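# Move two pipette tip boxes onto the pipetting robot's deck

## Task

Fetch both pipette tip boxes from the supply shelving and set each into one of the two vacant slots on the deck of the liquid-handling robot, which stands on the shelved bench. Each box's lid must finish fully closed on its box, and every other piece of labware on the deck must finish properly seated in its slot. Flipping a box over, or letting any box or lid reach the floor, means failure. Moving the pedal bin or the stool is allowed. At the end, release the gripper and back the robot away. The robot toppling or finishing in a leaning state also means failure.

## Robot and tools

ROBOT. A Hello Robot Stretch 4: an omni-wheel base, a vertical mast carrying a lift, one telescoping arm that reaches straight forward, a wrist with yaw, pitch and roll, and a two-finger gripper. It stands about 1.6 m tall; the base rim lies within 0.23 m of the base origin. There is a single arm, so each joint target is one number.

FRAMES. Base frame: origin on the floor below the base centre, x ahead, y to the left, z up. hand_pose (a point between the open fingertips, link pinch) is reported in this frame and may be slightly wrong. The odometry frame is wherever the base frame was when the scene began; base_odometry counts wheel rotation only, so slipping shows up as travel. Heading is positive leftward, in -3.142 to 3.142.

execute_actions. Argument "actions" is a list holding one action or nothing (empty list = just report state and images). Optional "cameras": names from head_camera, head_left_camera, head_right_camera, wrist_camera, or "all" (default); [] gives no images. An action contains "base", "joints", or both, plus optional "pace" and "contact_limits"; alternatively it is {"end_of_arm": "enable_torque"} alone, which re-powers any wrist or gripper motor that cut out, leaving it holding its current position.
- "base": exactly one relative move from the base's current spot: {"translate_m": d} straight ahead (+) or back (-), metres, -2 to 2; {"strafe_m": d} sideways, left positive, metres, -2 to 2; {"rotate_rad": d} spin in place, counter-clockwise positive, radians, -3.2 to 3.2. These are offsets, counted from the base position in the most recent state report.
- "joints": absolute targets keyed by name: lift_m 0 to 1.2 (metres, height); arm_m 0 to 0.55 (metres, extension); wrist_yaw_rad -1.134 to 4.276 (0 pointing forward, + leftward, 3.14 stowed backward; beyond 3.4 the arm may obstruct); wrist_pitch_rad -1.117 to 4.259 (0 level, 1.57 pointing down); wrist_roll_rad -1.117 to 4.259 (0 keeps the fingers level; + turns clockwise when looking from behind the gripper); gripper_m -0.038 to 0.141 (metres of gap between empty fingertips; negative means the tips press together). Joint targets outside range get clipped and the result notes it; any other bad value or unknown key rejects the whole call with no motion. All motions in one action begin together.
- "pace": "slow", "default", "fast" or "max"; base linear speeds 0.1/0.3/0.4/0.6 m/s and turn speeds 1/2/3/4 rad/s respectively, reduced when the lift is above 0.2 m (down to 0.3 m/s and 1 rad/s at full height).
- "contact_limits": {"arm_m": v}, v from 0 (gentlest) to 0.75 (firmest), default 0.5; how much force the arm may apply before halting.
A joint or the base left out of an action may still be driving toward an earlier target without the status showing it. If a result reports a stop, the remaining execute_actions, wait and finished_scene calls in that same reply are skipped.

wait: {"seconds": 0 to 10}; commands nothing, then returns state and images.
zoom_image: {"camera": name, "region": [x0, y0, x1, y1]} in pixels of that camera's latest full image, top-left origin, at most 504x504.
read_manual: returns only licence texts; moves nothing.
finished_scene: {"scene": n}, the current scene's number; irreversible, reports success. Call it only once the goal is met and stable. Answering without any tool call ends everything.

RESULTS. base_status / joint_status: how each motion ended. "done" (for the base: wheels turned the commanded amount, slip included); "off_target" (stopped short, may still push); "contact_stop_at_<key>" (blocked; that part goes slack, so a lift may sag under load or a base may roll); "limit_stop_at_<name>", including limit_stop_at_tilt (lean over 6 degrees: lift, arm and wheels go slack until upright) and limit_stop_at_own_body (self-collision; moving away still works); "time_out"; "torque_fault" (a wrist motor overloaded and went limp; send enable_torque). on_its_own lists things you did not command; "held at" there is a target, not a position. lidar_m: 12 distances in metres, 30-degree sectors, first straight ahead then counter-clockwise (4th left, 7th behind, 10th right); "-" is nothing seen or closer than 0.25 m; blind to clear objects, thin legs and much behind. wrist_depth_mm: 7x7 grid of depths, 100-2000 mm, read from top left; the robot's own parts appear. turned_by_wheels vs turned_by_imu differing by over ~0.1 rad signals a collision or slip, and the heading error roughly equals their difference. base_tilt in degrees (forward, right positive), with a fixed offset up to ~1.5. motor_effort: percent of max, positive toward larger joint values, peak in brackets; readings are noisy and biased. For wheel_0, wheel_1, wheel_2, positive turns the base right. The "pictures" line gives the camera order of the images.

CAMERAS. head_camera looks forward and downward from the mast top (turn the base to aim it); head_left_camera and head_right_camera are fisheyes beside it, angled more steeply and showing the base and arm; wrist_camera sits behind the fingers looking along them, fingertips near the image bottom. Calibration values in the original setup are approximate.

GRIPPING. Command a gap smaller than the object; the deeper below its width, the harder the squeeze and the more it pulls the object inward (up to about a third of the difference). Neither gripper reading nor "done" proves a hold; a firm grip shows as a clear gripper_m effort change at targets of 0 or more. Fingertips pressed on a surface can jam; lift to free them.

STARTUP. To unfold the wrist, send lift_m 0.4 together with wrist_yaw_rad 0.

CAUTIONS. Avoid drops, slams and forceful pushing. With over 1 kg held and arm_m above 0.2, turning or driving (especially fast) risks tipping; so do sustained pushes or pulls with a high gripper or high contact limit. A level gripper carrying over ~2 kg, or the gripper jammed against something during base or arm motion, causes a torque fault. Self-collision is likely when pitch is below -0.2 and roll is below -0.4 or above 4. If tilt stays off its starting value, a wheel may be on something low. Objects may occasionally get nudged by outside forces. The world keeps running while you think; the robot holds its last command meanwhile.

Each tool is called after ">>>" as name(argument=value, ...) on one line, values as JSON.

## Session

>>> execute_actions(actions=[])

Scene clock: 0.00 s.
base_odometry: x=+0.000 y=+0.000 heading=+0.000 (m, m, rad; odometry frame)
turned_by_wheels: +0.000 (rad since the last result)
turned_by_imu: +0.000 (rad since the last result)
base_tilt: forward=+0.8 right=+0.2 (deg)
lidar_m: 2.14 1.32 1.33 1.66 1.91 1.91 1.43 1.32 1.32 2.23 1.56 1.57
base_status: not commanded
joint_positions: lift_m=+0.241 arm_m=+0.000 wrist_yaw_rad=+3.116 wrist_pitch_rad=+0.018 wrist_roll_rad=+0.018 gripper_m=+0.057
joint_status: not commanded
motor_effort: lift_m=+19 arm_m=+0 wrist_yaw_rad=+1 wrist_pitch_rad=-6 wrist_roll_rad=+1 gripper_m=-4 wheel_0=+1 wheel_1=+0 wheel_2=+1 (%)
hand_pose: x=-0.1151 y=+0.0946 z=+0.4142 quat_wxyz=(+0.013, -0.009, +0.009, +1.000) (m; base frame)
wrist_depth_mm: - 145 246 - - - 1661 / - 114 144 - - - 1661 / - 116 143 - - - 1661 / 116 138 183 - - - 1576 / 223 1756 - - - - 1618 / 715 1430 213 1921 211 1756 1618 / 574 1060 1008 152 1078 1160 1229
pictures: head_camera, head_left_camera, head_right_camera, wrist_camera
Images, in order (width x height): head_camera 420x560, head_left_camera 420x672, head_right_camera 420x672, wrist_camera 616x392.

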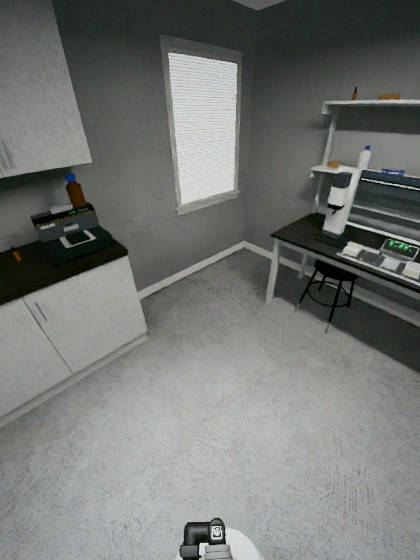

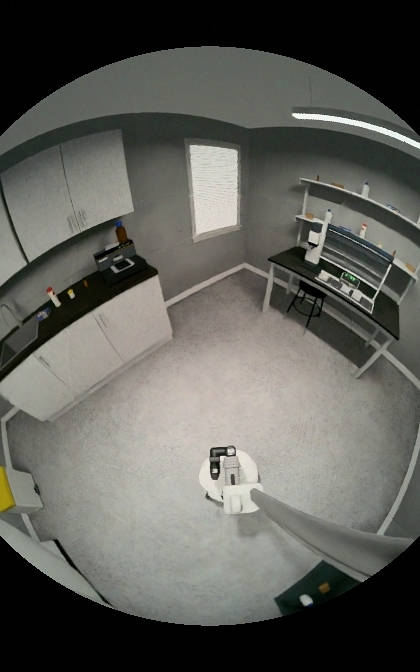

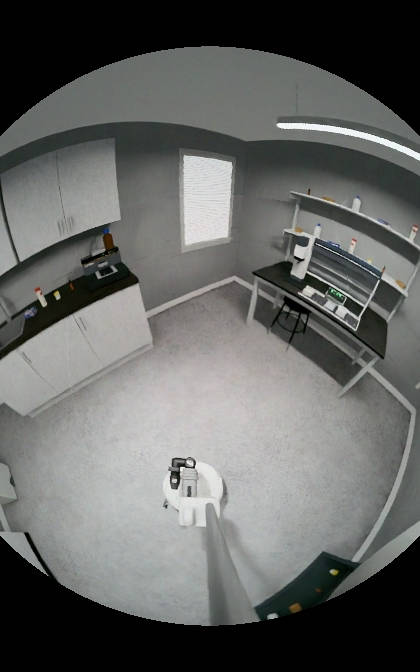

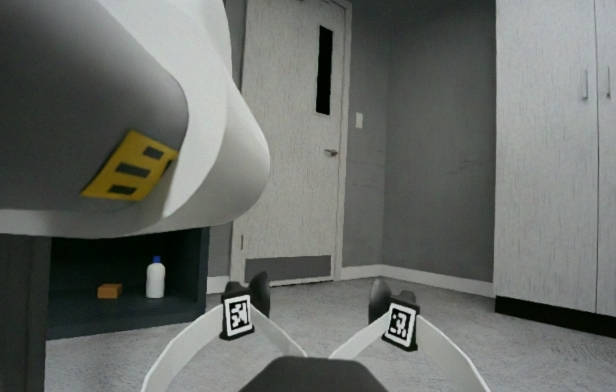

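>>> execute_actions(actions=[{"base":{"rotate_rad":-0.75},"joints":{"lift_m":0.4,"wrist_yaw_rad":0}}], cameras=["head_camera"])

>>> zoom_image(camera="head_camera", region=[60, 100, 360, 340])

>>> execute_actions(actions=[{"base":{"rotate_rad":-1.57}}], cameras=["head_camera"])

Scene clock: 3.37 s.
base_odometry: x=+0.000 y=+0.000 heading=-0.749 (m, m, rad; odometry frame)
turned_by_wheels: -0.749 (rad since the last result)
turned_by_imu: -0.757 (rad since the last result)
base_tilt: forward=+0.7 right=+0.1 (deg)
lidar_m: 1.56 1.73 1.33 1.32 1.47 2.01 1.92 2.29 1.35 1.31 1.93 1.59
base_status: done
joint_positions: lift_m=+0.400 arm_m=+0.000 wrist_yaw_rad=+0.000 wrist_pitch_rad=+0.018 wrist_roll_rad=+0.018 gripper_m=+0.057
joint_status: all done
motor_effort: lift_m=+24(26) arm_m=+0(0) wrist_yaw_rad=+0(3) wrist_pitch_rad=-4(5) wrist_roll_rad=+1(2) gripper_m=-2(1) wheel_0=+3(8) wheel_1=+2(6) wheel_2=+3(11) (%)
hand_pose: x=+0.4595 y=-0.0873 z=+0.5727 quat_wxyz=(+1.000, +0.009, +0.009, +0.000) (m; base frame)
wrist_depth_mm: - - - - - - 1983 / - - - 1921 - - - / - - - - - - 1983 / - - 1661 1618 1983 1921 1983 / - - - - - 1983 1863 / - 1808 213 - 210 1863 1863 / 1366 1397 1336 152 1430 1397 1618
pictures: head_camera
Images, in order (width x height): head_camera 420x560.

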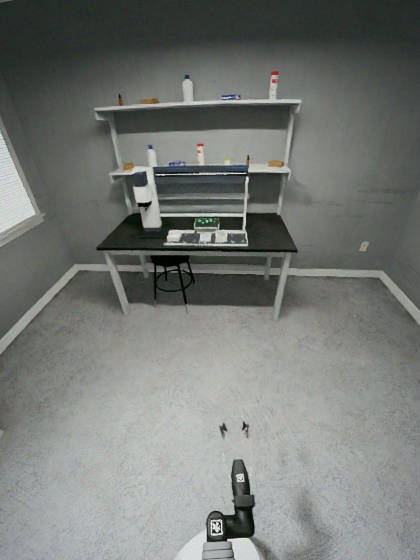

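Region (60, 100, 360, 340) of head_camera's 420x560 image, scaled by 1.680, with more detail than that image has; it fills the top 403 rows of this view, and the rest is white.

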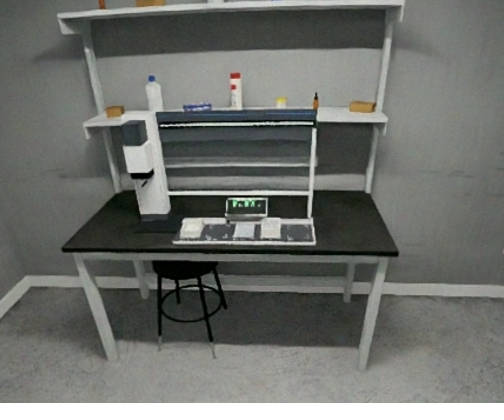

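Scene clock: 5.43 s.
base_odometry: x=+0.000 y=+0.000 heading=-2.319 (m, m, rad; odometry frame)
turned_by_wheels: -1.570 (rad since the last result)
turned_by_imu: -1.586 (rad since the last result)
base_tilt: forward=+0.7 right=+0.2 (deg)
lidar_m: 1.29 1.93 1.57 1.55 1.71 1.35 1.31 1.46 2.00 1.91 2.28 1.32
base_status: done
joint_positions: lift_m=+0.400 arm_m=+0.000 wrist_yaw_rad=+0.000 wrist_pitch_rad=+0.018 wrist_roll_rad=+0.018 gripper_m=+0.057
joint_status: not commanded
motor_effort: lift_m=+22(24) arm_m=-1(0) wrist_yaw_rad=+1(1) wrist_pitch_rad=-5(5) wrist_roll_rad=+2(2) gripper_m=-4(3) wheel_0=+2(8) wheel_1=+1(7) wheel_2=+2(6) (%)
hand_pose: x=+0.4595 y=-0.0875 z=+0.5728 quat_wxyz=(+1.000, +0.009, +0.009, +0.000) (m; base frame)
wrist_depth_mm: 1756 1661 1661 1397 1464 1464 1182 / 1808 1708 1661 1430 1499 1464 1078 / 1756 1708 1708 1397 1464 1336 1078 / 1756 1661 1576 1499 1537 1430 1042 / 1708 1661 1708 1229 1430 1205 1118 / 1708 1661 213 1499 211 1464 1118 / 1397 1366 1336 152 1205 1138 1078
pictures: head_camera
Images, in order (width x height): head_camera 420x560.

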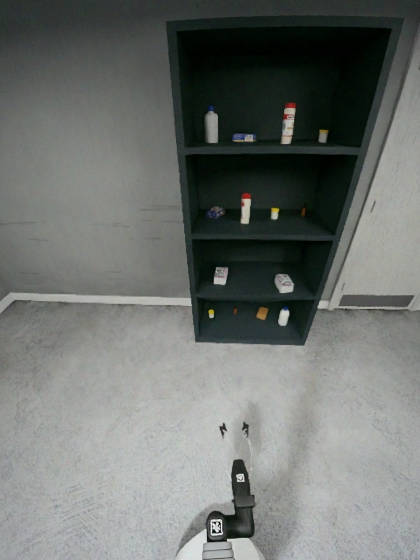

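>>> execute_actions(actions=[{"base":{"translate_m":0.6},"joints":{"gripper_m":0.141}}], cameras=["head_camera","wrist_camera"])

>>> zoom_image(camera="head_camera", region=[160, 260, 420, 440])

Scene clock: 9.60 s.
base_odometry: x=-0.408 y=-0.440 heading=-2.319 (m, m, rad; odometry frame)
turned_by_wheels: +0.000 (rad since the last result)
turned_by_imu: +0.000 (rad since the last result)
base_tilt: forward=+0.6 right=+0.1 (deg)
lidar_m: 0.70 1.27 1.92 1.51 1.65 1.98 1.93 2.14 2.00 2.00 0.94 0.74
base_status: done
joint_positions: lift_m=+0.400 arm_m=+0.000 wrist_yaw_rad=+0.000 wrist_pitch_rad=+0.018 wrist_roll_rad=+0.018 gripper_m=+0.141
joint_status: all done
motor_effort: lift_m=+22(22) arm_m=+0(0) wrist_yaw_rad=+1(1) wrist_pitch_rad=-5(5) wrist_roll_rad=+1(1) gripper_m=+0(3) wheel_0=+1(2) wheel_1=+2(7) wheel_2=-1(9) (%)
hand_pose: x=+0.4595 y=-0.0874 z=+0.5728 quat_wxyz=(+1.000, +0.009, +0.009, +0.000) (m; base frame)
wrist_depth_mm: 1118 1078 603 627 621 621 603 / 1098 1060 627 917 904 842 820 / 1098 1042 597 931 931 904 878 / 1078 1025 609 960 917 904 866 / 1098 1025 554 627 917 891 854 / 1060 1042 214 500 477 214 473 / 1078 1025 569 149 891 866 854
pictures: head_camera, wrist_camera
camera_calibration (this result's frames):
wrist_camera: T_world_to_cam=[[0.0337902, -0.998545, 0.0420292, -0.117565], [0.0369699, -0.0407756, -0.998484, 0.62106], [0.998745, 0.0352927, 0.0355382, -0.249616], [0, 0, 0, 1]] pos_world=[0.230314, -0.0832602, 0.633931]
Images, in order (width x height): head_camera 420x560, wrist_camera 616x392.

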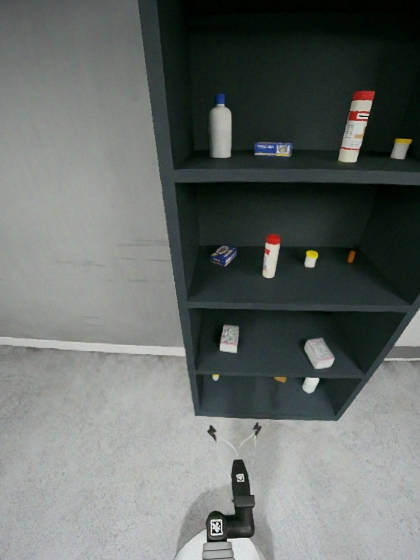

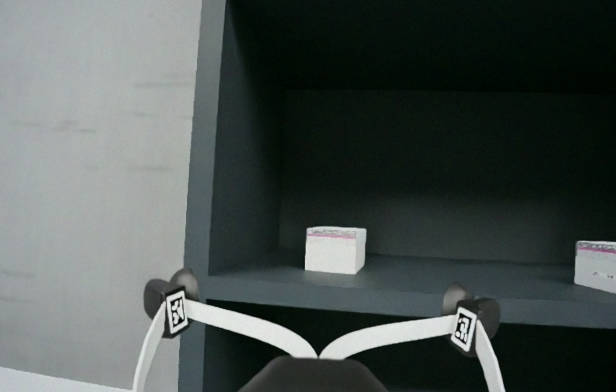

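Region (160, 260, 420, 440) of head_camera's 420x560 image, scaled by 1.938, with more detail than that image has; it fills the top 349 rows of this view, and the rest is white.

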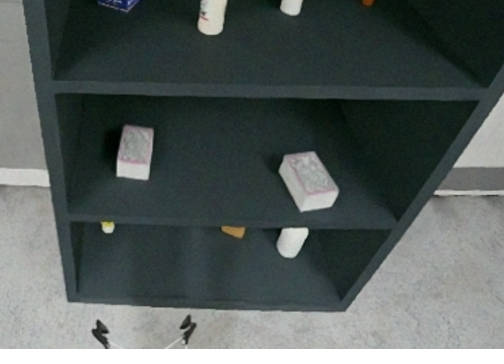

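>>> execute_actions(actions=[{"base":{"rotate_rad":-0.22}}], cameras=[])

>>> execute_actions(actions=[{"base":{"strafe_m":0.16},"joints":{"arm_m":0.2,"wrist_pitch_rad":0,"wrist_roll_rad":0}}], cameras=["head_camera","wrist_camera"])

Scene clock: 12.83 s.
base_odometry: x=-0.408 y=-0.440 heading=-2.539 (m, m, rad; odometry frame)
turned_by_wheels: -0.220 (rad since the last result)
turned_by_imu: -0.222 (rad since the last result)
base_tilt: forward=+0.8 right=+0.1 (deg)
lidar_m: 0.72 0.71 1.53 1.51 1.53 1.96 1.94 1.99 2.16 1.98 1.88 0.80
base_status: done
joint_positions: lift_m=+0.400 arm_m=+0.000 wrist_yaw_rad=+0.000 wrist_pitch_rad=+0.018 wrist_roll_rad=+0.018 gripper_m=+0.141
joint_status: not commanded
motor_effort: lift_m=+22(22) arm_m=+0(0) wrist_yaw_rad=+1(2) wrist_pitch_rad=-5(6) wrist_roll_rad=+1(1) gripper_m=-1(0) wheel_0=+1(7) wheel_1=+1(4) wheel_2=+1(10) (%)
hand_pose: x=+0.4595 y=-0.0875 z=+0.5728 quat_wxyz=(+1.000, +0.009, +0.009, +0.000) (m; base frame)
wrist_depth_mm: 946 591 647 640 621 615 603 / 931 609 960 917 891 866 715 / 946 621 946 960 991 991 741 / 917 634 960 960 991 1008 723 / 917 597 627 904 976 621 683 / 917 492 214 917 525 213 559 / 699 609 946 150 976 854 699
pictures: none
No camera images: the call's "cameras" was empty. Leave "cameras" out to get every camera's image.

Scene clock: 14.60 s.
base_odometry: x=-0.317 y=-0.572 heading=-2.539 (m, m, rad; odometry frame)
turned_by_wheels: +0.000 (rad since the last result)
turned_by_imu: +0.001 (rad since the last result)
base_tilt: forward=+0.6 right=+0.1 (deg)
lidar_m: 0.67 1.18 1.49 1.36 1.36 1.72 1.95 2.00 2.48 2.13 1.87 0.77
base_status: done
joint_positions: lift_m=+0.400 arm_m=+0.199 wrist_yaw_rad=+0.000 wrist_pitch_rad=+0.002 wrist_roll_rad=+0.001 gripper_m=+0.141
joint_status: all done
motor_effort: lift_m=+22(22) arm_m=+6(5) wrist_yaw_rad=+0(2) wrist_pitch_rad=-5(11) wrist_roll_rad=+1(0) gripper_m=+0(1) wheel_0=+0(9) wheel_1=-1(12) wheel_2=+0(0) (%)
hand_pose: x=+0.6584 y=-0.0874 z=+0.5773 quat_wxyz=(+1.000, +0.000, +0.001, +0.000) (m; base frame)
wrist_depth_mm: 732 297 559 621 603 591 569 / 741 294 647 768 778 798 759 / 741 291 699 759 768 809 809 / 732 298 741 759 788 778 809 / 723 307 647 427 750 778 788 / 723 281 214 394 418 215 466 / 715 282 290 150 297 303 309
pictures: head_camera, wrist_camera
camera_calibration (this result's frames):
wrist_camera: T_world_to_cam=[[0.0332741, -0.99766, 0.0597199, -0.134241], [0.0526926, -0.0579188, -0.99693, 0.605495], [0.998056, 0.0363187, 0.0506421, -0.456623], [0, 0, 0, 1]] pos_world=[0.428297, -0.0822733, 0.634777]
Images, in order (width x height): head_camera 420x560, wrist_camera 616x392.

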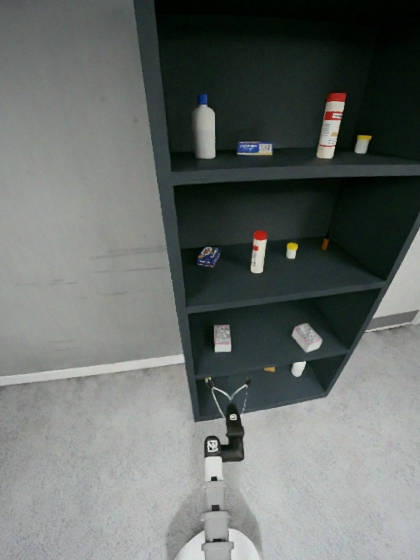

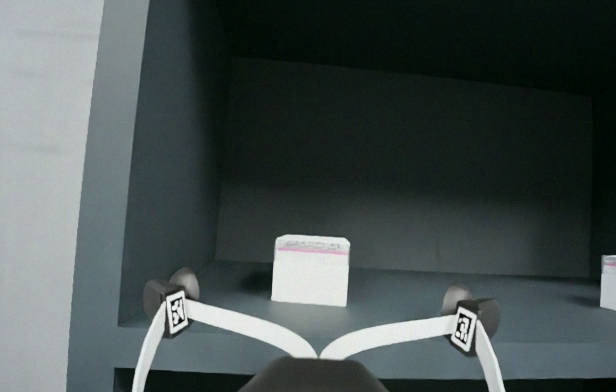

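>>> execute_actions(actions=[{"base":{"strafe_m":0.009},"joints":{"lift_m":0.535,"wrist_pitch_rad":0.5}}], cameras=[])

>>> execute_actions(actions=[{"joints":{"arm_m":0.39},"pace":"slow"}], cameras=["head_camera","wrist_camera"])

Scene clock: 18.83 s.
base_odometry: x=-0.312 y=-0.579 heading=-2.539 (m, m, rad; odometry frame)
turned_by_wheels: +0.000 (rad since the last result)
turned_by_imu: +0.001 (rad since the last result)
base_tilt: forward=+0.6 right=+0.1 (deg)
lidar_m: 0.68 1.17 1.51 1.34 1.34 1.73 1.95 2.00 2.50 2.16 1.88 0.77
base_status: done
joint_positions: lift_m=+0.535 arm_m=+0.199 wrist_yaw_rad=+0.000 wrist_pitch_rad=+0.502 wrist_roll_rad=+0.001 gripper_m=+0.141
joint_status: all done
motor_effort: lift_m=+24(26) arm_m=+6(6) wrist_yaw_rad=+0(0) wrist_pitch_rad=-3(4) wrist_roll_rad=+0(0) gripper_m=-2(1) wheel_0=-3(8) wheel_1=+2(6) wheel_2=+0(2) (%)
hand_pose: x=+0.6229 y=-0.0874 z=+0.5741 quat_wxyz=(+0.969, +0.000, +0.248, +0.000) (m; base frame)
wrist_depth_mm: 661 265 615 661 661 683 683 / 691 270 640 699 715 732 723 / 741 287 554 512 707 732 768 / 788 310 445 427 469 480 496 / 854 334 342 349 351 359 364 / 904 355 215 891 891 215 866 / 842 798 654 150 768 750 699
pictures: none
No camera images: the call's "cameras" was empty. Leave "cameras" out to get every camera's image.

Scene clock: 22.00 s.
base_odometry: x=-0.312 y=-0.579 heading=-2.539 (m, m, rad; odometry frame)
turned_by_wheels: +0.000 (rad since the last result)
turned_by_imu: +0.001 (rad since the last result)
base_tilt: forward=+0.6 right=+0.2 (deg)
lidar_m: 0.70 1.18 1.51 1.37 1.34 1.71 1.96 2.00 2.48 2.15 1.17 0.76
base_status: not commanded
joint_positions: lift_m=+0.535 arm_m=+0.389 wrist_yaw_rad=+0.000 wrist_pitch_rad=+0.502 wrist_roll_rad=+0.001 gripper_m=+0.141
joint_status: all done
motor_effort: lift_m=+24(24) arm_m=+6(5) wrist_yaw_rad=+1(0) wrist_pitch_rad=-4(5) wrist_roll_rad=+1(0) gripper_m=-1(0) wheel_0=-3(3) wheel_1=+2(2) wheel_2=+0(0) (%)
hand_pose: x=+0.8128 y=-0.0874 z=+0.5740 quat_wxyz=(+0.969, +0.000, +0.248, +0.000) (m; base frame)
wrist_depth_mm: 200 312 484 496 504 508 512 / 202 314 517 525 535 535 539 / 204 322 544 564 564 580 585 / 206 324 452 317 466 480 492 / 206 306 340 259 336 357 366 / 205 256 214 267 271 216 286 / 204 224 229 150 233 230 245
pictures: head_camera, wrist_camera
camera_calibration (this result's frames):
wrist_camera: T_world_to_cam=[[0.0576841, -0.997665, 0.0365599, -0.145774], [-0.4314, -0.057935, -0.900298, 0.932077], [0.900314, 0.036161, -0.433735, -0.253088], [0, 0, 0, 1]] pos_world=[0.638366, -0.0822821, 0.734703]
Images, in order (width x height): head_camera 420x560, wrist_camera 616x392.

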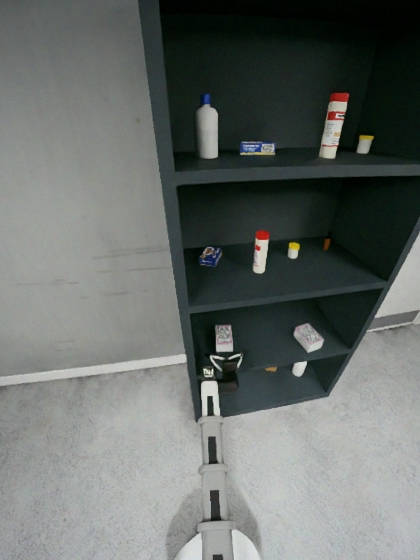

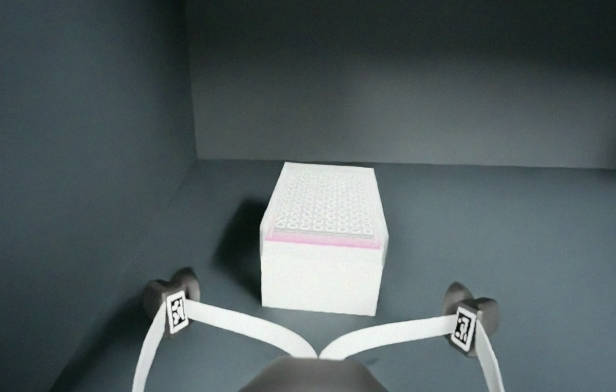

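>>> zoom_image(camera="wrist_camera", region=[200, 140, 450, 340])

Region (200, 140, 450, 340) of wrist_camera's 616x392 image, scaled by 2.016; it fills the top 403 rows of this view, and the rest is white.

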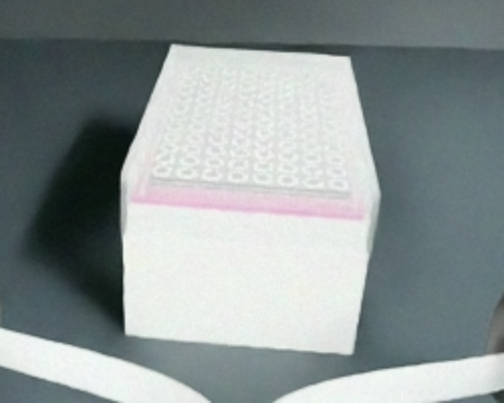

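>>> execute_actions(actions=[{"joints":{"arm_m":0.455,"lift_m":0.521},"pace":"slow","contact_limits":{"arm_m":0.15}}], cameras=["wrist_camera"])

Scene clock: 25.70 s.
base_odometry: x=-0.312 y=-0.579 heading=-2.539 (m, m, rad; odometry frame)
turned_by_wheels: +0.000 (rad since the last result)
turned_by_imu: +0.001 (rad since the last result)
base_tilt: forward=+0.6 right=+0.1 (deg)
lidar_m: 0.70 1.18 1.49 1.35 1.36 1.73 1.96 2.01 2.47 2.15 1.15 0.77
base_status: not commanded
joint_positions: lift_m=+0.521 arm_m=+0.454 wrist_yaw_rad=+0.000 wrist_pitch_rad=+0.502 wrist_roll_rad=+0.001 gripper_m=+0.141
joint_status: all done
motor_effort: lift_m=+14(23) arm_m=+6(8) wrist_yaw_rad=+1(1) wrist_pitch_rad=-4(5) wrist_roll_rad=+0(0) gripper_m=-1(0) wheel_0=-3(3) wheel_1=+2(2) wheel_2=+0(0) (%)
contact_limits: arm_m 0.15
hand_pose: x=+0.8778 y=-0.0874 z=+0.5609 quat_wxyz=(+0.969, +0.000, +0.248, +0.000) (m; base frame)
wrist_depth_mm: 211 329 433 433 439 445 452 / 212 332 462 462 469 477 484 / 215 338 492 492 500 512 517 / 216 338 418 278 439 452 459 / 217 297 315 210 298 332 336 / 216 239 194 192 190 216 268 / 202 210 211 150 208 216 224
pictures: wrist_camera
camera_calibration (this result's frames):
wrist_camera: T_world_to_cam=[[0.0576777, -0.997666, 0.0365589, -0.149039], [-0.431415, -0.0579319, -0.900292, 0.948298], [0.900308, 0.0361547, -0.433749, -0.317286], [0, 0, 0, 1]] pos_world=[0.703362, -0.0822827, 0.721571]
Images, in order (width x height): wrist_camera 616x392.

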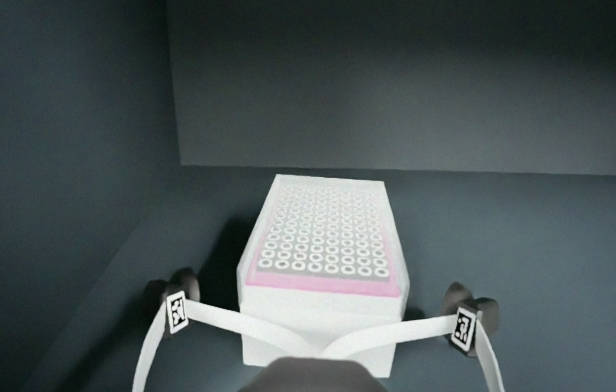

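>>> execute_actions(actions=[{"joints":{"gripper_m":0.05},"pace":"slow"}], cameras=["wrist_camera"])

>>> execute_actions(actions=[{"joints":{"lift_m":0.55},"pace":"slow"}], cameras=["wrist_camera","head_camera"])

Scene clock: 30.60 s.
base_odometry: x=-0.312 y=-0.579 heading=-2.539 (m, m, rad; odometry frame)
turned_by_wheels: +0.000 (rad since the last result)
turned_by_imu: +0.001 (rad since the last result)
base_tilt: forward=+0.7 right=+0.2 (deg)
lidar_m: 0.68 1.17 1.51 1.35 1.36 1.72 1.93 2.02 2.49 2.16 1.17 0.74
base_status: not commanded
joint_positions: lift_m=+0.521 arm_m=+0.454 wrist_yaw_rad=+0.000 wrist_pitch_rad=+0.503 wrist_roll_rad=+0.001 gripper_m=+0.050
joint_status: all done
motor_effort: lift_m=+14(14) arm_m=+6(6) wrist_yaw_rad=+1(1) wrist_pitch_rad=-8(8) wrist_roll_rad=+0(0) gripper_m=-12(12) wheel_0=-3(3) wheel_1=+2(2) wheel_2=+0(0) (%)
hand_pose: x=+0.8777 y=-0.0874 z=+0.5606 quat_wxyz=(+0.969, +0.000, +0.249, +0.000) (m; base frame)
wrist_depth_mm: 211 325 430 436 442 445 449 / 213 332 466 459 469 473 477 / 215 336 484 500 504 512 508 / 216 338 415 274 430 445 455 / 216 296 314 202 298 332 338 / 216 249 185 181 181 264 265 / 202 203 205 187 190 192 222
pictures: wrist_camera
camera_calibration (this result's frames):
wrist_camera: T_world_to_cam=[[0.0576659, -0.997669, 0.0364919, -0.148985], [-0.432465, -0.0579085, -0.899789, 0.948604], [0.899805, 0.0361057, -0.434796, -0.316258], [0, 0, 0, 1]] pos_world=[0.7034, -0.0822869, 0.721473]
Images, in order (width x height): wrist_camera 616x392.

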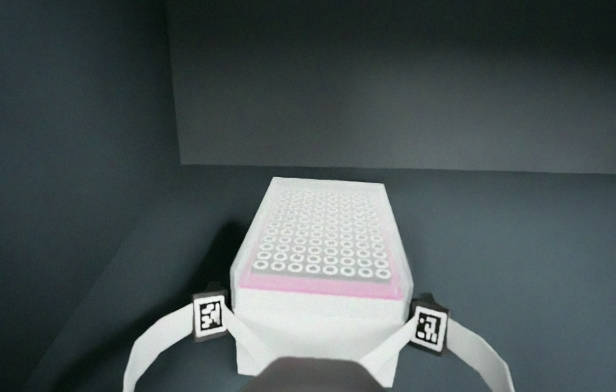

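Scene clock: 31.63 s.
base_odometry: x=-0.312 y=-0.579 heading=-2.539 (m, m, rad; odometry frame)
turned_by_wheels: +0.000 (rad since the last result)
turned_by_imu: +0.000 (rad since the last result)
base_tilt: forward=+0.7 right=+0.1 (deg)
lidar_m: 0.69 1.19 1.53 1.35 1.35 1.71 1.95 2.00 2.50 2.17 1.17 0.76
base_status: not commanded
joint_positions: lift_m=+0.550 arm_m=+0.454 wrist_yaw_rad=+0.000 wrist_pitch_rad=+0.503 wrist_roll_rad=+0.001 gripper_m=+0.050
joint_status: all done
motor_effort: lift_m=+25(26) arm_m=+6(6) wrist_yaw_rad=+1(1) wrist_pitch_rad=-9(8) wrist_roll_rad=+0(0) gripper_m=-14(13) wheel_0=-3(3) wheel_1=+2(2) wheel_2=+0(0) (%)
hand_pose: x=+0.8776 y=-0.0874 z=+0.5887 quat_wxyz=(+0.969, +0.000, +0.249, +0.000) (m; base frame)
wrist_depth_mm: 211 325 427 436 442 442 455 / 213 334 455 462 469 477 477 / 215 336 488 496 504 508 512 / 216 338 484 488 508 517 521 / 216 330 366 210 357 384 392 / 216 286 186 183 183 304 304 / 215 232 236 185 185 209 260
pictures: head_camera, wrist_camera
camera_calibration (this result's frames):
wrist_camera: T_world_to_cam=[[0.0576712, -0.997669, 0.0364839, -0.150008], [-0.432592, -0.0579087, -0.899728, 0.973923], [0.899743, 0.0361057, -0.434923, -0.303911], [0, 0, 0, 1]] pos_world=[0.703405, -0.0822869, 0.749561]
Images, in order (width x height): head_camera 420x560, wrist_camera 616x392.

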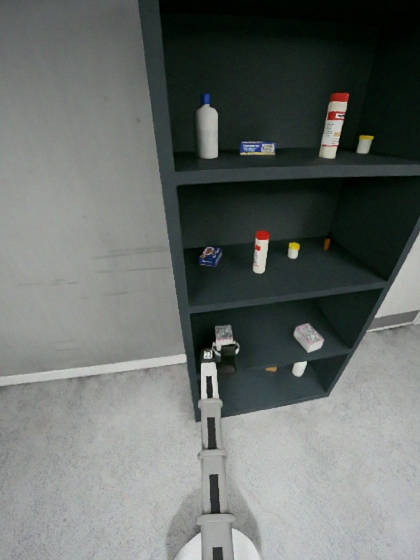

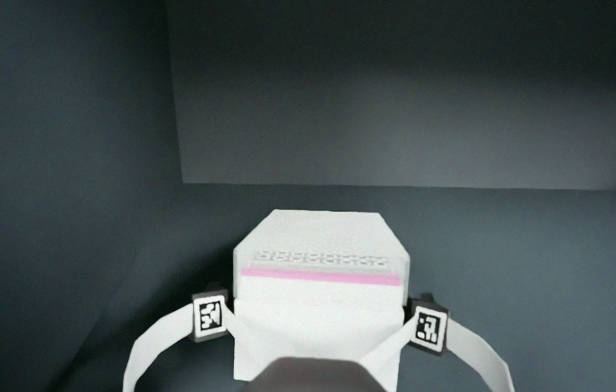

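>>> execute_actions(actions=[{"joints":{"lift_m":0.521},"pace":"slow"}], cameras=[])

>>> execute_actions(actions=[{"joints":{"gripper_m":0.11}}], cameras=["wrist_camera"])

>>> execute_actions(actions=[{"joints":{"arm_m":0.48},"pace":"slow","contact_limits":{"arm_m":0.15}}], cameras=["wrist_camera"])

Scene clock: 34.10 s.
base_odometry: x=-0.312 y=-0.579 heading=-2.539 (m, m, rad; odometry frame)
turned_by_wheels: +0.000 (rad since the last result)
turned_by_imu: +0.001 (rad since the last result)
base_tilt: forward=+0.6 right=+0.3 (deg)
lidar_m: 0.66 1.19 1.52 1.36 1.35 1.74 1.94 1.99 2.49 2.15 1.16 0.73
base_status: not commanded
joint_positions: lift_m=+0.521 arm_m=+0.454 wrist_yaw_rad=+0.000 wrist_pitch_rad=+0.502 wrist_roll_rad=+0.001 gripper_m=+0.050
joint_status: all done
motor_effort: lift_m=+14(24) arm_m=+6(6) wrist_yaw_rad=+1(1) wrist_pitch_rad=-6(8) wrist_roll_rad=+0(0) gripper_m=-12(14) wheel_0=-3(3) wheel_1=+2(2) wheel_2=+0(0) (%)
hand_pose: x=+0.8777 y=-0.0874 z=+0.5608 quat_wxyz=(+0.969, +0.000, +0.249, +0.000) (m; base frame)
wrist_depth_mm: 211 325 430 436 439 449 455 / 213 332 459 469 469 473 480 / 215 336 488 496 508 508 512 / 217 340 418 276 436 445 459 / 216 297 314 202 301 334 338 / 216 249 184 182 182 265 266 / 202 203 205 187 190 193 224
pictures: none
No camera images: the call's "cameras" was empty. Leave "cameras" out to get every camera's image.

Scene clock: 35.57 s.
base_odometry: x=-0.312 y=-0.579 heading=-2.539 (m, m, rad; odometry frame)
turned_by_wheels: +0.000 (rad since the last result)
turned_by_imu: +0.000 (rad since the last result)
base_tilt: forward=+0.6 right=+0.1 (deg)
lidar_m: 0.69 1.18 1.52 1.34 1.37 1.74 1.96 2.02 2.48 2.15 1.16 0.75
base_status: not commanded
joint_positions: lift_m=+0.521 arm_m=+0.454 wrist_yaw_rad=+0.000 wrist_pitch_rad=+0.502 wrist_roll_rad=+0.001 gripper_m=+0.110
joint_status: all done
motor_effort: lift_m=+14(14) arm_m=+6(6) wrist_yaw_rad=+1(1) wrist_pitch_rad=-5(7) wrist_roll_rad=+0(0) gripper_m=-2(14) wheel_0=-3(3) wheel_1=+2(2) wheel_2=+0(0) (%)
hand_pose: x=+0.8778 y=-0.0874 z=+0.5608 quat_wxyz=(+0.969, +0.000, +0.248, +0.000) (m; base frame)
wrist_depth_mm: 210 329 433 436 442 452 455 / 213 334 459 466 473 473 473 / 214 334 492 492 500 504 508 / 216 338 415 277 436 449 459 / 216 298 315 210 301 332 334 / 216 250 193 193 190 264 267 / 202 208 211 145 204 212 222
pictures: wrist_camera
camera_calibration (this result's frames):
wrist_camera: T_world_to_cam=[[0.0575999, -0.997671, 0.0365297, -0.148971], [-0.431876, -0.0578902, -0.900073, 0.948434], [0.900092, 0.0360678, -0.434204, -0.316857], [0, 0, 0, 1]] pos_world=[0.703386, -0.0822902, 0.721522]
Images, in order (width x height): wrist_camera 616x392.

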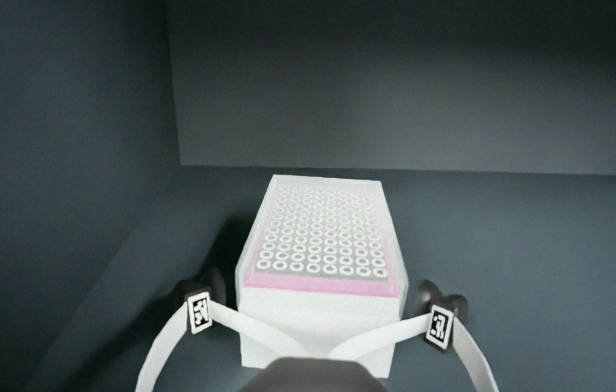

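Scene clock: 36.87 s.
base_odometry: x=-0.312 y=-0.579 heading=-2.539 (m, m, rad; odometry frame)
turned_by_wheels: +0.000 (rad since the last result)
turned_by_imu: +0.000 (rad since the last result)
base_tilt: forward=+0.7 right=+0.2 (deg)
lidar_m: 0.69 1.18 1.50 1.34 1.36 1.71 1.96 2.00 2.47 2.14 1.16 0.76
base_status: not commanded
joint_positions: lift_m=+0.521 arm_m=+0.479 wrist_yaw_rad=+0.000 wrist_pitch_rad=+0.502 wrist_roll_rad=+0.001 gripper_m=+0.110
joint_status: all done
motor_effort: lift_m=+14(14) arm_m=+6(5) wrist_yaw_rad=+2(1) wrist_pitch_rad=-5(5) wrist_roll_rad=+0(0) gripper_m=-3(0) wheel_0=-3(3) wheel_1=+2(2) wheel_2=+0(0) (%)
contact_limits: arm_m 0.15
hand_pose: x=+0.9027 y=-0.0875 z=+0.5608 quat_wxyz=(+0.969, +0.000, +0.248, +0.000) (m; base frame)
wrist_depth_mm: 216 336 410 410 418 424 424 / 217 338 433 442 442 452 452 / 220 343 466 477 473 484 488 / 220 347 415 278 436 449 459 / 220 298 315 209 301 334 338 / 221 250 188 182 184 264 268 / 202 208 206 149 203 215 222
pictures: wrist_camera
camera_calibration (this result's frames):
wrist_camera: T_world_to_cam=[[0.0574583, -0.997679, 0.0365317, -0.150317], [-0.431857, -0.0578296, -0.900086, 0.959203], [0.90011, 0.0359409, -0.434178, -0.339337], [0, 0, 0, 1]] pos_world=[0.728317, -0.0823013, 0.721524]
Images, in order (width x height): wrist_camera 616x392.

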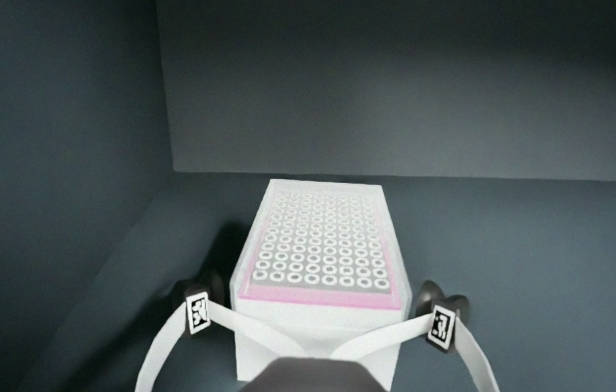

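>>> execute_actions(actions=[{"joints":{"gripper_m":0.015}}], cameras=["wrist_camera"])

>>> execute_actions(actions=[{"joints":{"lift_m":0.55},"pace":"slow"}], cameras=["wrist_camera"])

Scene clock: 39.50 s.
base_odometry: x=-0.312 y=-0.579 heading=-2.539 (m, m, rad; odometry frame)
turned_by_wheels: +0.000 (rad since the last result)
turned_by_imu: +0.001 (rad since the last result)
base_tilt: forward=+0.7 right=+0.2 (deg)
lidar_m: 0.70 1.19 1.50 1.35 1.36 1.71 1.97 2.01 2.49 2.16 1.16 0.74
base_status: not commanded
joint_positions: lift_m=+0.521 arm_m=+0.479 wrist_yaw_rad=+0.000 wrist_pitch_rad=+0.503 wrist_roll_rad=+0.001 gripper_m=+0.015
joint_status: all done
motor_effort: lift_m=+14(14) arm_m=+6(6) wrist_yaw_rad=+0(2) wrist_pitch_rad=-8(7) wrist_roll_rad=+0(0) gripper_m=-22(23) wheel_0=-3(3) wheel_1=+2(2) wheel_2=+0(0) (%)
hand_pose: x=+0.9027 y=-0.0874 z=+0.5606 quat_wxyz=(+0.969, +0.000, +0.249, +0.000) (m; base frame)
wrist_depth_mm: 214 336 407 415 413 424 427 / 216 336 433 436 449 449 459 / 219 342 462 473 480 480 488 / 220 345 415 424 439 445 462 / 219 294 312 197 298 330 336 / 220 249 175 166 167 265 265 / 203 202 196 165 167 164 222
pictures: wrist_camera
camera_calibration (this result's frames):
wrist_camera: T_world_to_cam=[[0.0577539, -0.997664, 0.0364831, -0.150479], [-0.4326, -0.0579443, -0.899722, 0.959457], [0.899734, 0.0361799, -0.434936, -0.338633], [0, 0, 0, 1]] pos_world=[0.728432, -0.0822804, 0.721451]
Images, in order (width x height): wrist_camera 616x392.

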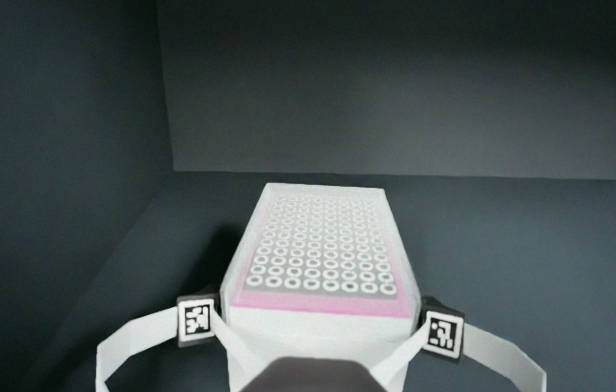

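Scene clock: 40.53 s.
base_odometry: x=-0.312 y=-0.579 heading=-2.539 (m, m, rad; odometry frame)
turned_by_wheels: +0.000 (rad since the last result)
turned_by_imu: +0.000 (rad since the last result)
base_tilt: forward=+0.7 right=+0.2 (deg)
lidar_m: 0.70 1.19 1.51 1.33 1.35 1.73 1.95 2.01 2.47 2.14 1.17 0.75
base_status: not commanded
joint_positions: lift_m=+0.550 arm_m=+0.479 wrist_yaw_rad=+0.000 wrist_pitch_rad=+0.503 wrist_roll_rad=+0.001 gripper_m=+0.015
joint_status: all done
motor_effort: lift_m=+25(25) arm_m=+5(6) wrist_yaw_rad=+1(1) wrist_pitch_rad=-9(9) wrist_roll_rad=+0(0) gripper_m=-22(20) wheel_0=-3(3) wheel_1=+2(2) wheel_2=+0(0) (%)
hand_pose: x=+0.9027 y=-0.0874 z=+0.5886 quat_wxyz=(+0.969, +0.000, +0.249, +0.000) (m; base frame)
wrist_depth_mm: 215 334 404 415 418 424 427 / 217 336 436 439 442 445 455 / 219 342 466 473 477 480 488 / 220 342 480 488 496 504 512 / 220 327 362 197 343 384 389 / 221 286 175 166 167 306 306 / 219 233 227 166 167 164 260
pictures: wrist_camera
camera_calibration (this result's frames):
wrist_camera: T_world_to_cam=[[0.0577604, -0.997664, 0.036473, -0.151501], [-0.43276, -0.0579444, -0.899645, 0.984793], [0.899657, 0.0361798, -0.435095, -0.326244], [0, 0, 0, 1]] pos_world=[0.728437, -0.0822804, 0.749543]
Images, in order (width x height): wrist_camera 616x392.

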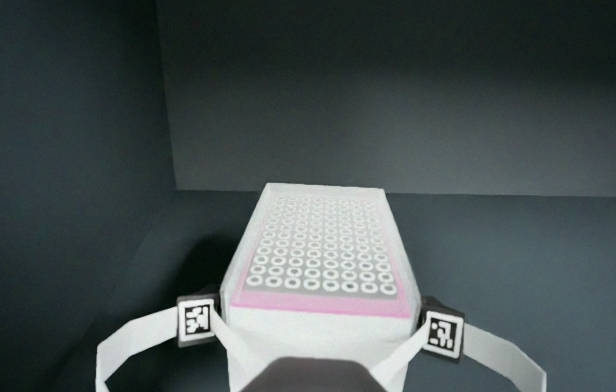

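>>> execute_actions(actions=[{"joints":{"arm_m":0.0}}], cameras=[])

>>> execute_actions(actions=[{"base":{"rotate_rad":1.79},"joints":{"lift_m":0.9},"pace":"slow"}], cameras=[])

>>> execute_actions(actions=[{"base":{"strafe_m":0.6}}], cameras=[])

>>> execute_actions(actions=[{"base":{"translate_m":0.8}}], cameras=["head_camera","wrist_camera"])

Scene clock: 44.43 s.
base_odometry: x=-0.312 y=-0.579 heading=-2.539 (m, m, rad; odometry frame)
turned_by_wheels: +0.000 (rad since the last result)
turned_by_imu: +0.001 (rad since the last result)
base_tilt: forward=+0.7 right=+0.2 (deg)
lidar_m: 0.49 1.19 1.50 1.35 1.36 1.71 1.96 1.99 2.50 2.16 1.88 0.76
base_status: not commanded
joint_positions: lift_m=+0.550 arm_m=+0.001 wrist_yaw_rad=+0.000 wrist_pitch_rad=+0.503 wrist_roll_rad=+0.001 gripper_m=+0.015
joint_status: all done
motor_effort: lift_m=+25(25) arm_m=-6(5) wrist_yaw_rad=+1(0) wrist_pitch_rad=-8(9) wrist_roll_rad=+1(0) gripper_m=-22(19) wheel_0=-3(3) wheel_1=+2(2) wheel_2=+0(0) (%)
hand_pose: x=+0.4246 y=-0.0875 z=+0.5886 quat_wxyz=(+0.968, +0.000, +0.249, +0.000) (m; base frame)
wrist_depth_mm: 831 842 500 842 842 854 866 / 878 891 517 878 904 931 931 / 931 946 603 723 759 809 654 / 1008 991 530 521 539 559 569 / 1078 1098 661 197 1078 1118 946 / 991 1008 175 165 167 931 891 / 842 820 640 166 167 164 809
pictures: none
No camera images: the call's "cameras" was empty. Leave "cameras" out to get every camera's image.

Scene clock: 47.80 s.
base_odometry: x=-0.312 y=-0.579 heading=-0.749 (m, m, rad; odometry frame)
turned_by_wheels: +1.789 (rad since the last result)
turned_by_imu: +1.810 (rad since the last result)
base_tilt: forward=+0.7 right=+0.1 (deg)
lidar_m: 0.49 1.47 2.61 1.92 2.11 2.17 2.12 0.89 0.72 0.70 1.27 1.96
base_status: done
joint_positions: lift_m=+0.900 arm_m=+0.001 wrist_yaw_rad=+0.000 wrist_pitch_rad=+0.503 wrist_roll_rad=+0.001 gripper_m=+0.015
joint_status: all done
motor_effort: lift_m=+25(26) arm_m=-5(5) wrist_yaw_rad=+1(0) wrist_pitch_rad=-9(8) wrist_roll_rad=+0(1) gripper_m=-22(21) wheel_0=-5(12) wheel_1=-2(8) wheel_2=-4(10) (%)
hand_pose: x=+0.4247 y=-0.0874 z=+0.9386 quat_wxyz=(+0.968, +0.000, +0.249, +0.000) (m; base frame)
wrist_depth_mm: 1430 1921 1808 1708 1618 1618 1576 / 1537 1430 1708 1863 1756 1708 1661 / 1499 1308 1281 1808 1863 1808 1756 / - - - 1983 - 1921 1863 / 1756 1863 1863 197 1756 1863 1863 / 1464 1499 175 165 167 1576 1576 / 1229 1182 1229 166 167 164 1336
pictures: none
No camera images: the call's "cameras" was empty. Leave "cameras" out to get every camera's image.

Scene clock: 51.13 s.
base_odometry: x=+0.097 y=-0.140 heading=-0.750 (m, m, rad; odometry frame)
turned_by_wheels: +0.000 (rad since the last result)
turned_by_imu: +0.003 (rad since the last result)
base_tilt: forward=+0.6 right=+0.2 (deg)
lidar_m: 0.49 1.53 1.36 1.33 1.46 2.15 2.07 2.26 1.34 1.28 1.89 1.44
base_status: done
joint_positions: lift_m=+0.900 arm_m=+0.001 wrist_yaw_rad=+0.000 wrist_pitch_rad=+0.503 wrist_roll_rad=+0.001 gripper_m=+0.015
joint_status: not commanded
motor_effort: lift_m=+24(25) arm_m=-6(6) wrist_yaw_rad=+1(2) wrist_pitch_rad=-8(9) wrist_roll_rad=+1(0) gripper_m=-21(21) wheel_0=-2(14) wheel_1=+1(8) wheel_2=+0(1) (%)
hand_pose: x=+0.4247 y=-0.0874 z=+0.9387 quat_wxyz=(+0.968, +0.000, +0.249, +0.000) (m; base frame)
wrist_depth_mm: - 1983 1464 1808 1708 1661 1618 / - - 1499 1756 1756 1708 1661 / - 1397 1336 1255 1229 1576 1756 / - - - - - 1983 1921 / 1808 1863 1808 197 1808 1983 - / 1464 1499 173 166 167 1576 1576 / 1255 1255 1205 166 167 164 1336
pictures: none
No camera images: the call's "cameras" was empty. Leave "cameras" out to get every camera's image.

Scene clock: 55.30 s.
base_odometry: x=+0.682 y=-0.685 heading=-0.749 (m, m, rad; odometry frame)
turned_by_wheels: +0.000 (rad since the last result)
turned_by_imu: +0.000 (rad since the last result)
base_tilt: forward=+0.6 right=+0.1 (deg)
lidar_m: 0.48 0.66 0.99 1.34 1.33 2.07 2.86 1.81 1.57 1.86 0.82 0.63
base_status: done
joint_positions: lift_m=+0.900 arm_m=+0.001 wrist_yaw_rad=+0.000 wrist_pitch_rad=+0.503 wrist_roll_rad=+0.001 gripper_m=+0.015
joint_status: not commanded
motor_effort: lift_m=+24(23) arm_m=-6(5) wrist_yaw_rad=+1(1) wrist_pitch_rad=-9(10) wrist_roll_rad=+1(1) gripper_m=-22(20) wheel_0=+1(6) wheel_1=+1(5) wheel_2=-1(11) (%)
hand_pose: x=+0.4247 y=-0.0874 z=+0.9387 quat_wxyz=(+0.968, +0.000, +0.249, +0.000) (m; base frame)
wrist_depth_mm: 634 1160 1098 1078 1042 991 946 / 715 1205 1160 1138 1078 1042 1008 / 788 917 1008 750 1118 1060 1060 / 691 691 707 691 788 820 842 / 574 554 549 197 525 609 615 / 1397 580 175 166 167 484 484 / 1229 931 904 166 166 164 496
pictures: head_camera, wrist_camera
camera_calibration (this result's frames):
wrist_camera: T_world_to_cam=[[0.0577233, -0.997667, 0.0364634, -0.136645], [-0.432876, -0.0579243, -0.899591, 1.09287], [0.899603, 0.0361432, -0.435209, 0.256231], [0, 0, 0, 1]] pos_world=[0.250458, -0.0822838, 1.09963]
Images, in order (width x height): head_camera 420x560, wrist_camera 616x392.

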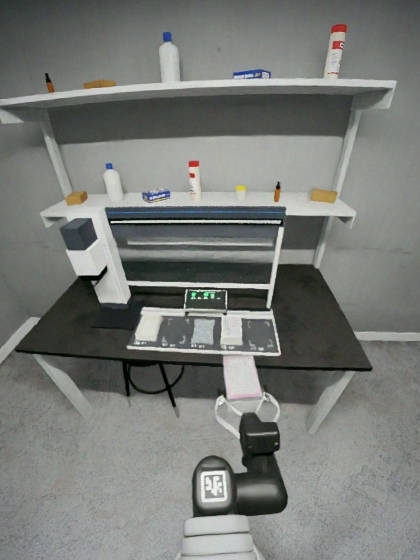

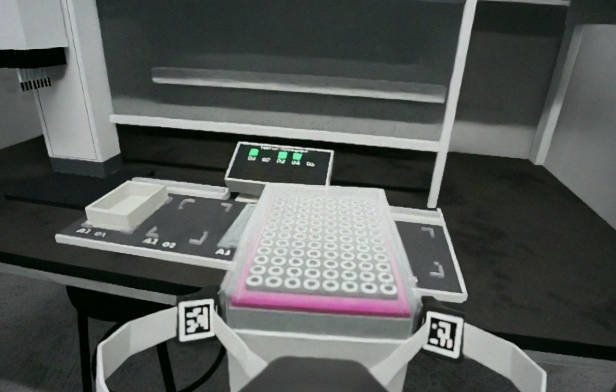

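>>> zoom_image(camera="head_camera", region=[110, 280, 310, 420])

Region (110, 280, 310, 420) of head_camera's 420x560 image, scaled by 2.520, with more detail than that image has; it fills the top 353 rows of this view, and the rest is white.

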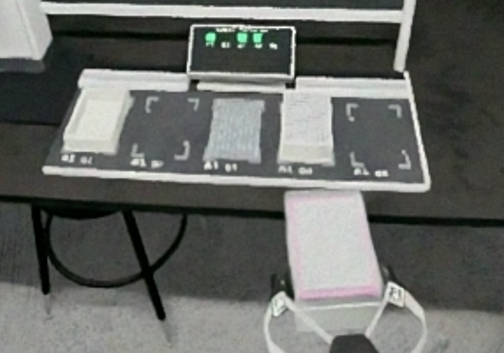

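>>> execute_actions(actions=[{"base":{"rotate_rad":-0.12},"pace":"slow"}], cameras=[])

>>> execute_actions(actions=[{"base":{"strafe_m":-0.038},"joints":{"arm_m":0.15,"lift_m":0.85},"pace":"slow"}], cameras=["head_camera","wrist_camera"])

>>> zoom_image(camera="head_camera", region=[90, 280, 290, 420])

Scene clock: 60.90 s.
base_odometry: x=+0.682 y=-0.685 heading=-0.869 (m, m, rad; odometry frame)
turned_by_wheels: -0.119 (rad since the last result)
turned_by_imu: -0.120 (rad since the last result)
base_tilt: forward=+0.5 right=+0.2 (deg)
lidar_m: 0.51 0.65 0.90 1.62 1.32 1.79 2.91 2.01 1.57 1.86 1.91 0.64
base_status: done
joint_positions: lift_m=+0.900 arm_m=+0.001 wrist_yaw_rad=+0.000 wrist_pitch_rad=+0.503 wrist_roll_rad=+0.001 gripper_m=+0.015
joint_status: not commanded
motor_effort: lift_m=+24(23) arm_m=-5(5) wrist_yaw_rad=+1(1) wrist_pitch_rad=-7(9) wrist_roll_rad=+0(0) gripper_m=-20(21) wheel_0=+4(1) wheel_1=+4(6) wheel_2=+4(6) (%)
hand_pose: x=+0.4246 y=-0.0874 z=+0.9387 quat_wxyz=(+0.968, +0.000, +0.249, +0.000) (m; base frame)
wrist_depth_mm: 1078 1098 1042 1078 1042 1042 1060 / 1138 1118 1118 1118 1118 1078 1060 / 759 991 723 1042 1098 1138 1160 / 691 715 699 683 788 809 1229 / 539 544 549 196 544 609 621 / 707 496 174 166 166 504 508 / 1205 1160 1078 166 167 163 559
pictures: none
No camera images: the call's "cameras" was empty. Leave "cameras" out to get every camera's image.

Scene clock: 63.67 s.
base_odometry: x=+0.653 y=-0.709 heading=-0.869 (m, m, rad; odometry frame)
turned_by_wheels: +0.000 (rad since the last result)
turned_by_imu: +0.000 (rad since the last result)
base_tilt: forward=+0.7 right=+0.1 (deg)
lidar_m: 0.61 0.64 0.90 1.69 1.37 1.87 2.92 1.93 1.55 1.83 1.91 0.66
base_status: done
joint_positions: lift_m=+0.850 arm_m=+0.149 wrist_yaw_rad=+0.000 wrist_pitch_rad=+0.503 wrist_roll_rad=+0.001 gripper_m=+0.015
joint_status: all done
motor_effort: lift_m=+14(24) arm_m=+6(7) wrist_yaw_rad=+1(1) wrist_pitch_rad=-8(9) wrist_roll_rad=+0(0) gripper_m=-20(20) wheel_0=+1(3) wheel_1=-3(8) wheel_2=+0(5) (%)
hand_pose: x=+0.5726 y=-0.0874 z=+0.8895 quat_wxyz=(+0.968, +0.000, +0.249, +0.000) (m; base frame)
wrist_depth_mm: 960 976 931 931 904 917 891 / 1025 1008 1008 1008 960 976 960 / 820 591 597 878 931 1008 1025 / 564 554 544 654 661 699 1060 / 452 459 397 196 466 517 521 / 375 373 174 166 167 410 410 / 343 336 332 166 167 164 345
pictures: head_camera, wrist_camera
camera_calibration (this result's frames):
wrist_camera: T_world_to_cam=[[0.057726, -0.997666, 0.0364643, -0.143392], [-0.432859, -0.0579257, -0.899598, 1.11262], [0.899611, 0.0361463, -0.435193, 0.101693], [0, 0, 0, 1]] pos_world=[0.398401, -0.0822835, 1.05039]
Images, in order (width x height): head_camera 420x560, wrist_camera 616x392.

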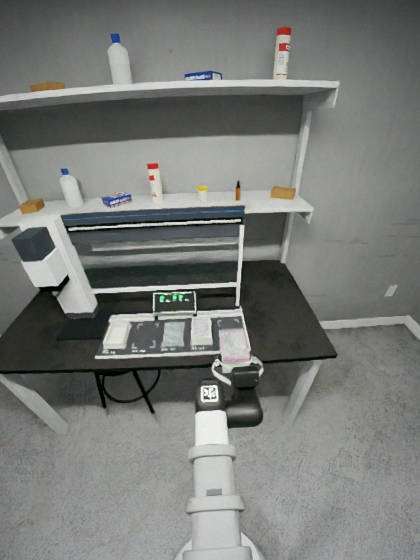

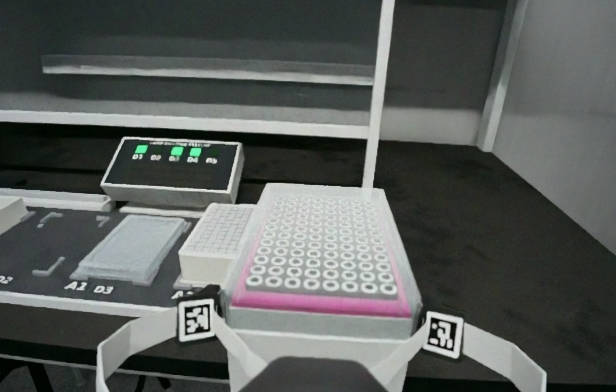

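Region (90, 280, 290, 420) of head_camera's 420x560 image, scaled by 2.520, with more detail than that image has; it fills the top 353 rows of this view, and the rest is white.

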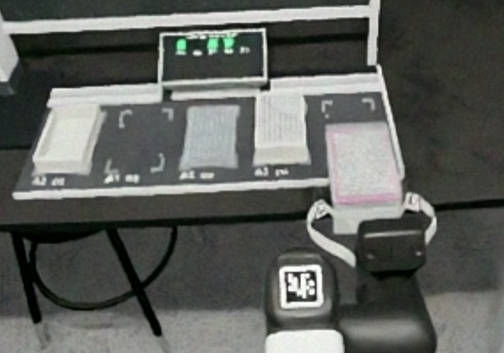

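>>> zoom_image(camera="wrist_camera", region=[0, 100, 300, 330])

Region (0, 100, 300, 330) of wrist_camera's 616x392 image, scaled by 1.680; it fills the top 386 rows of this view, and the rest is white.

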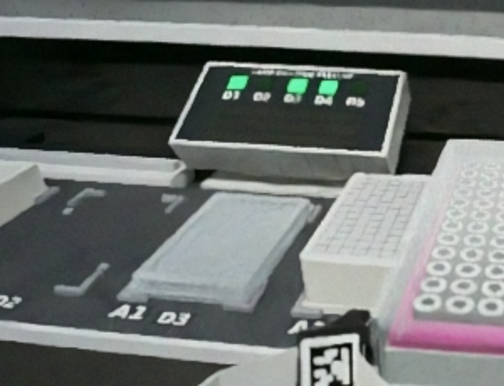

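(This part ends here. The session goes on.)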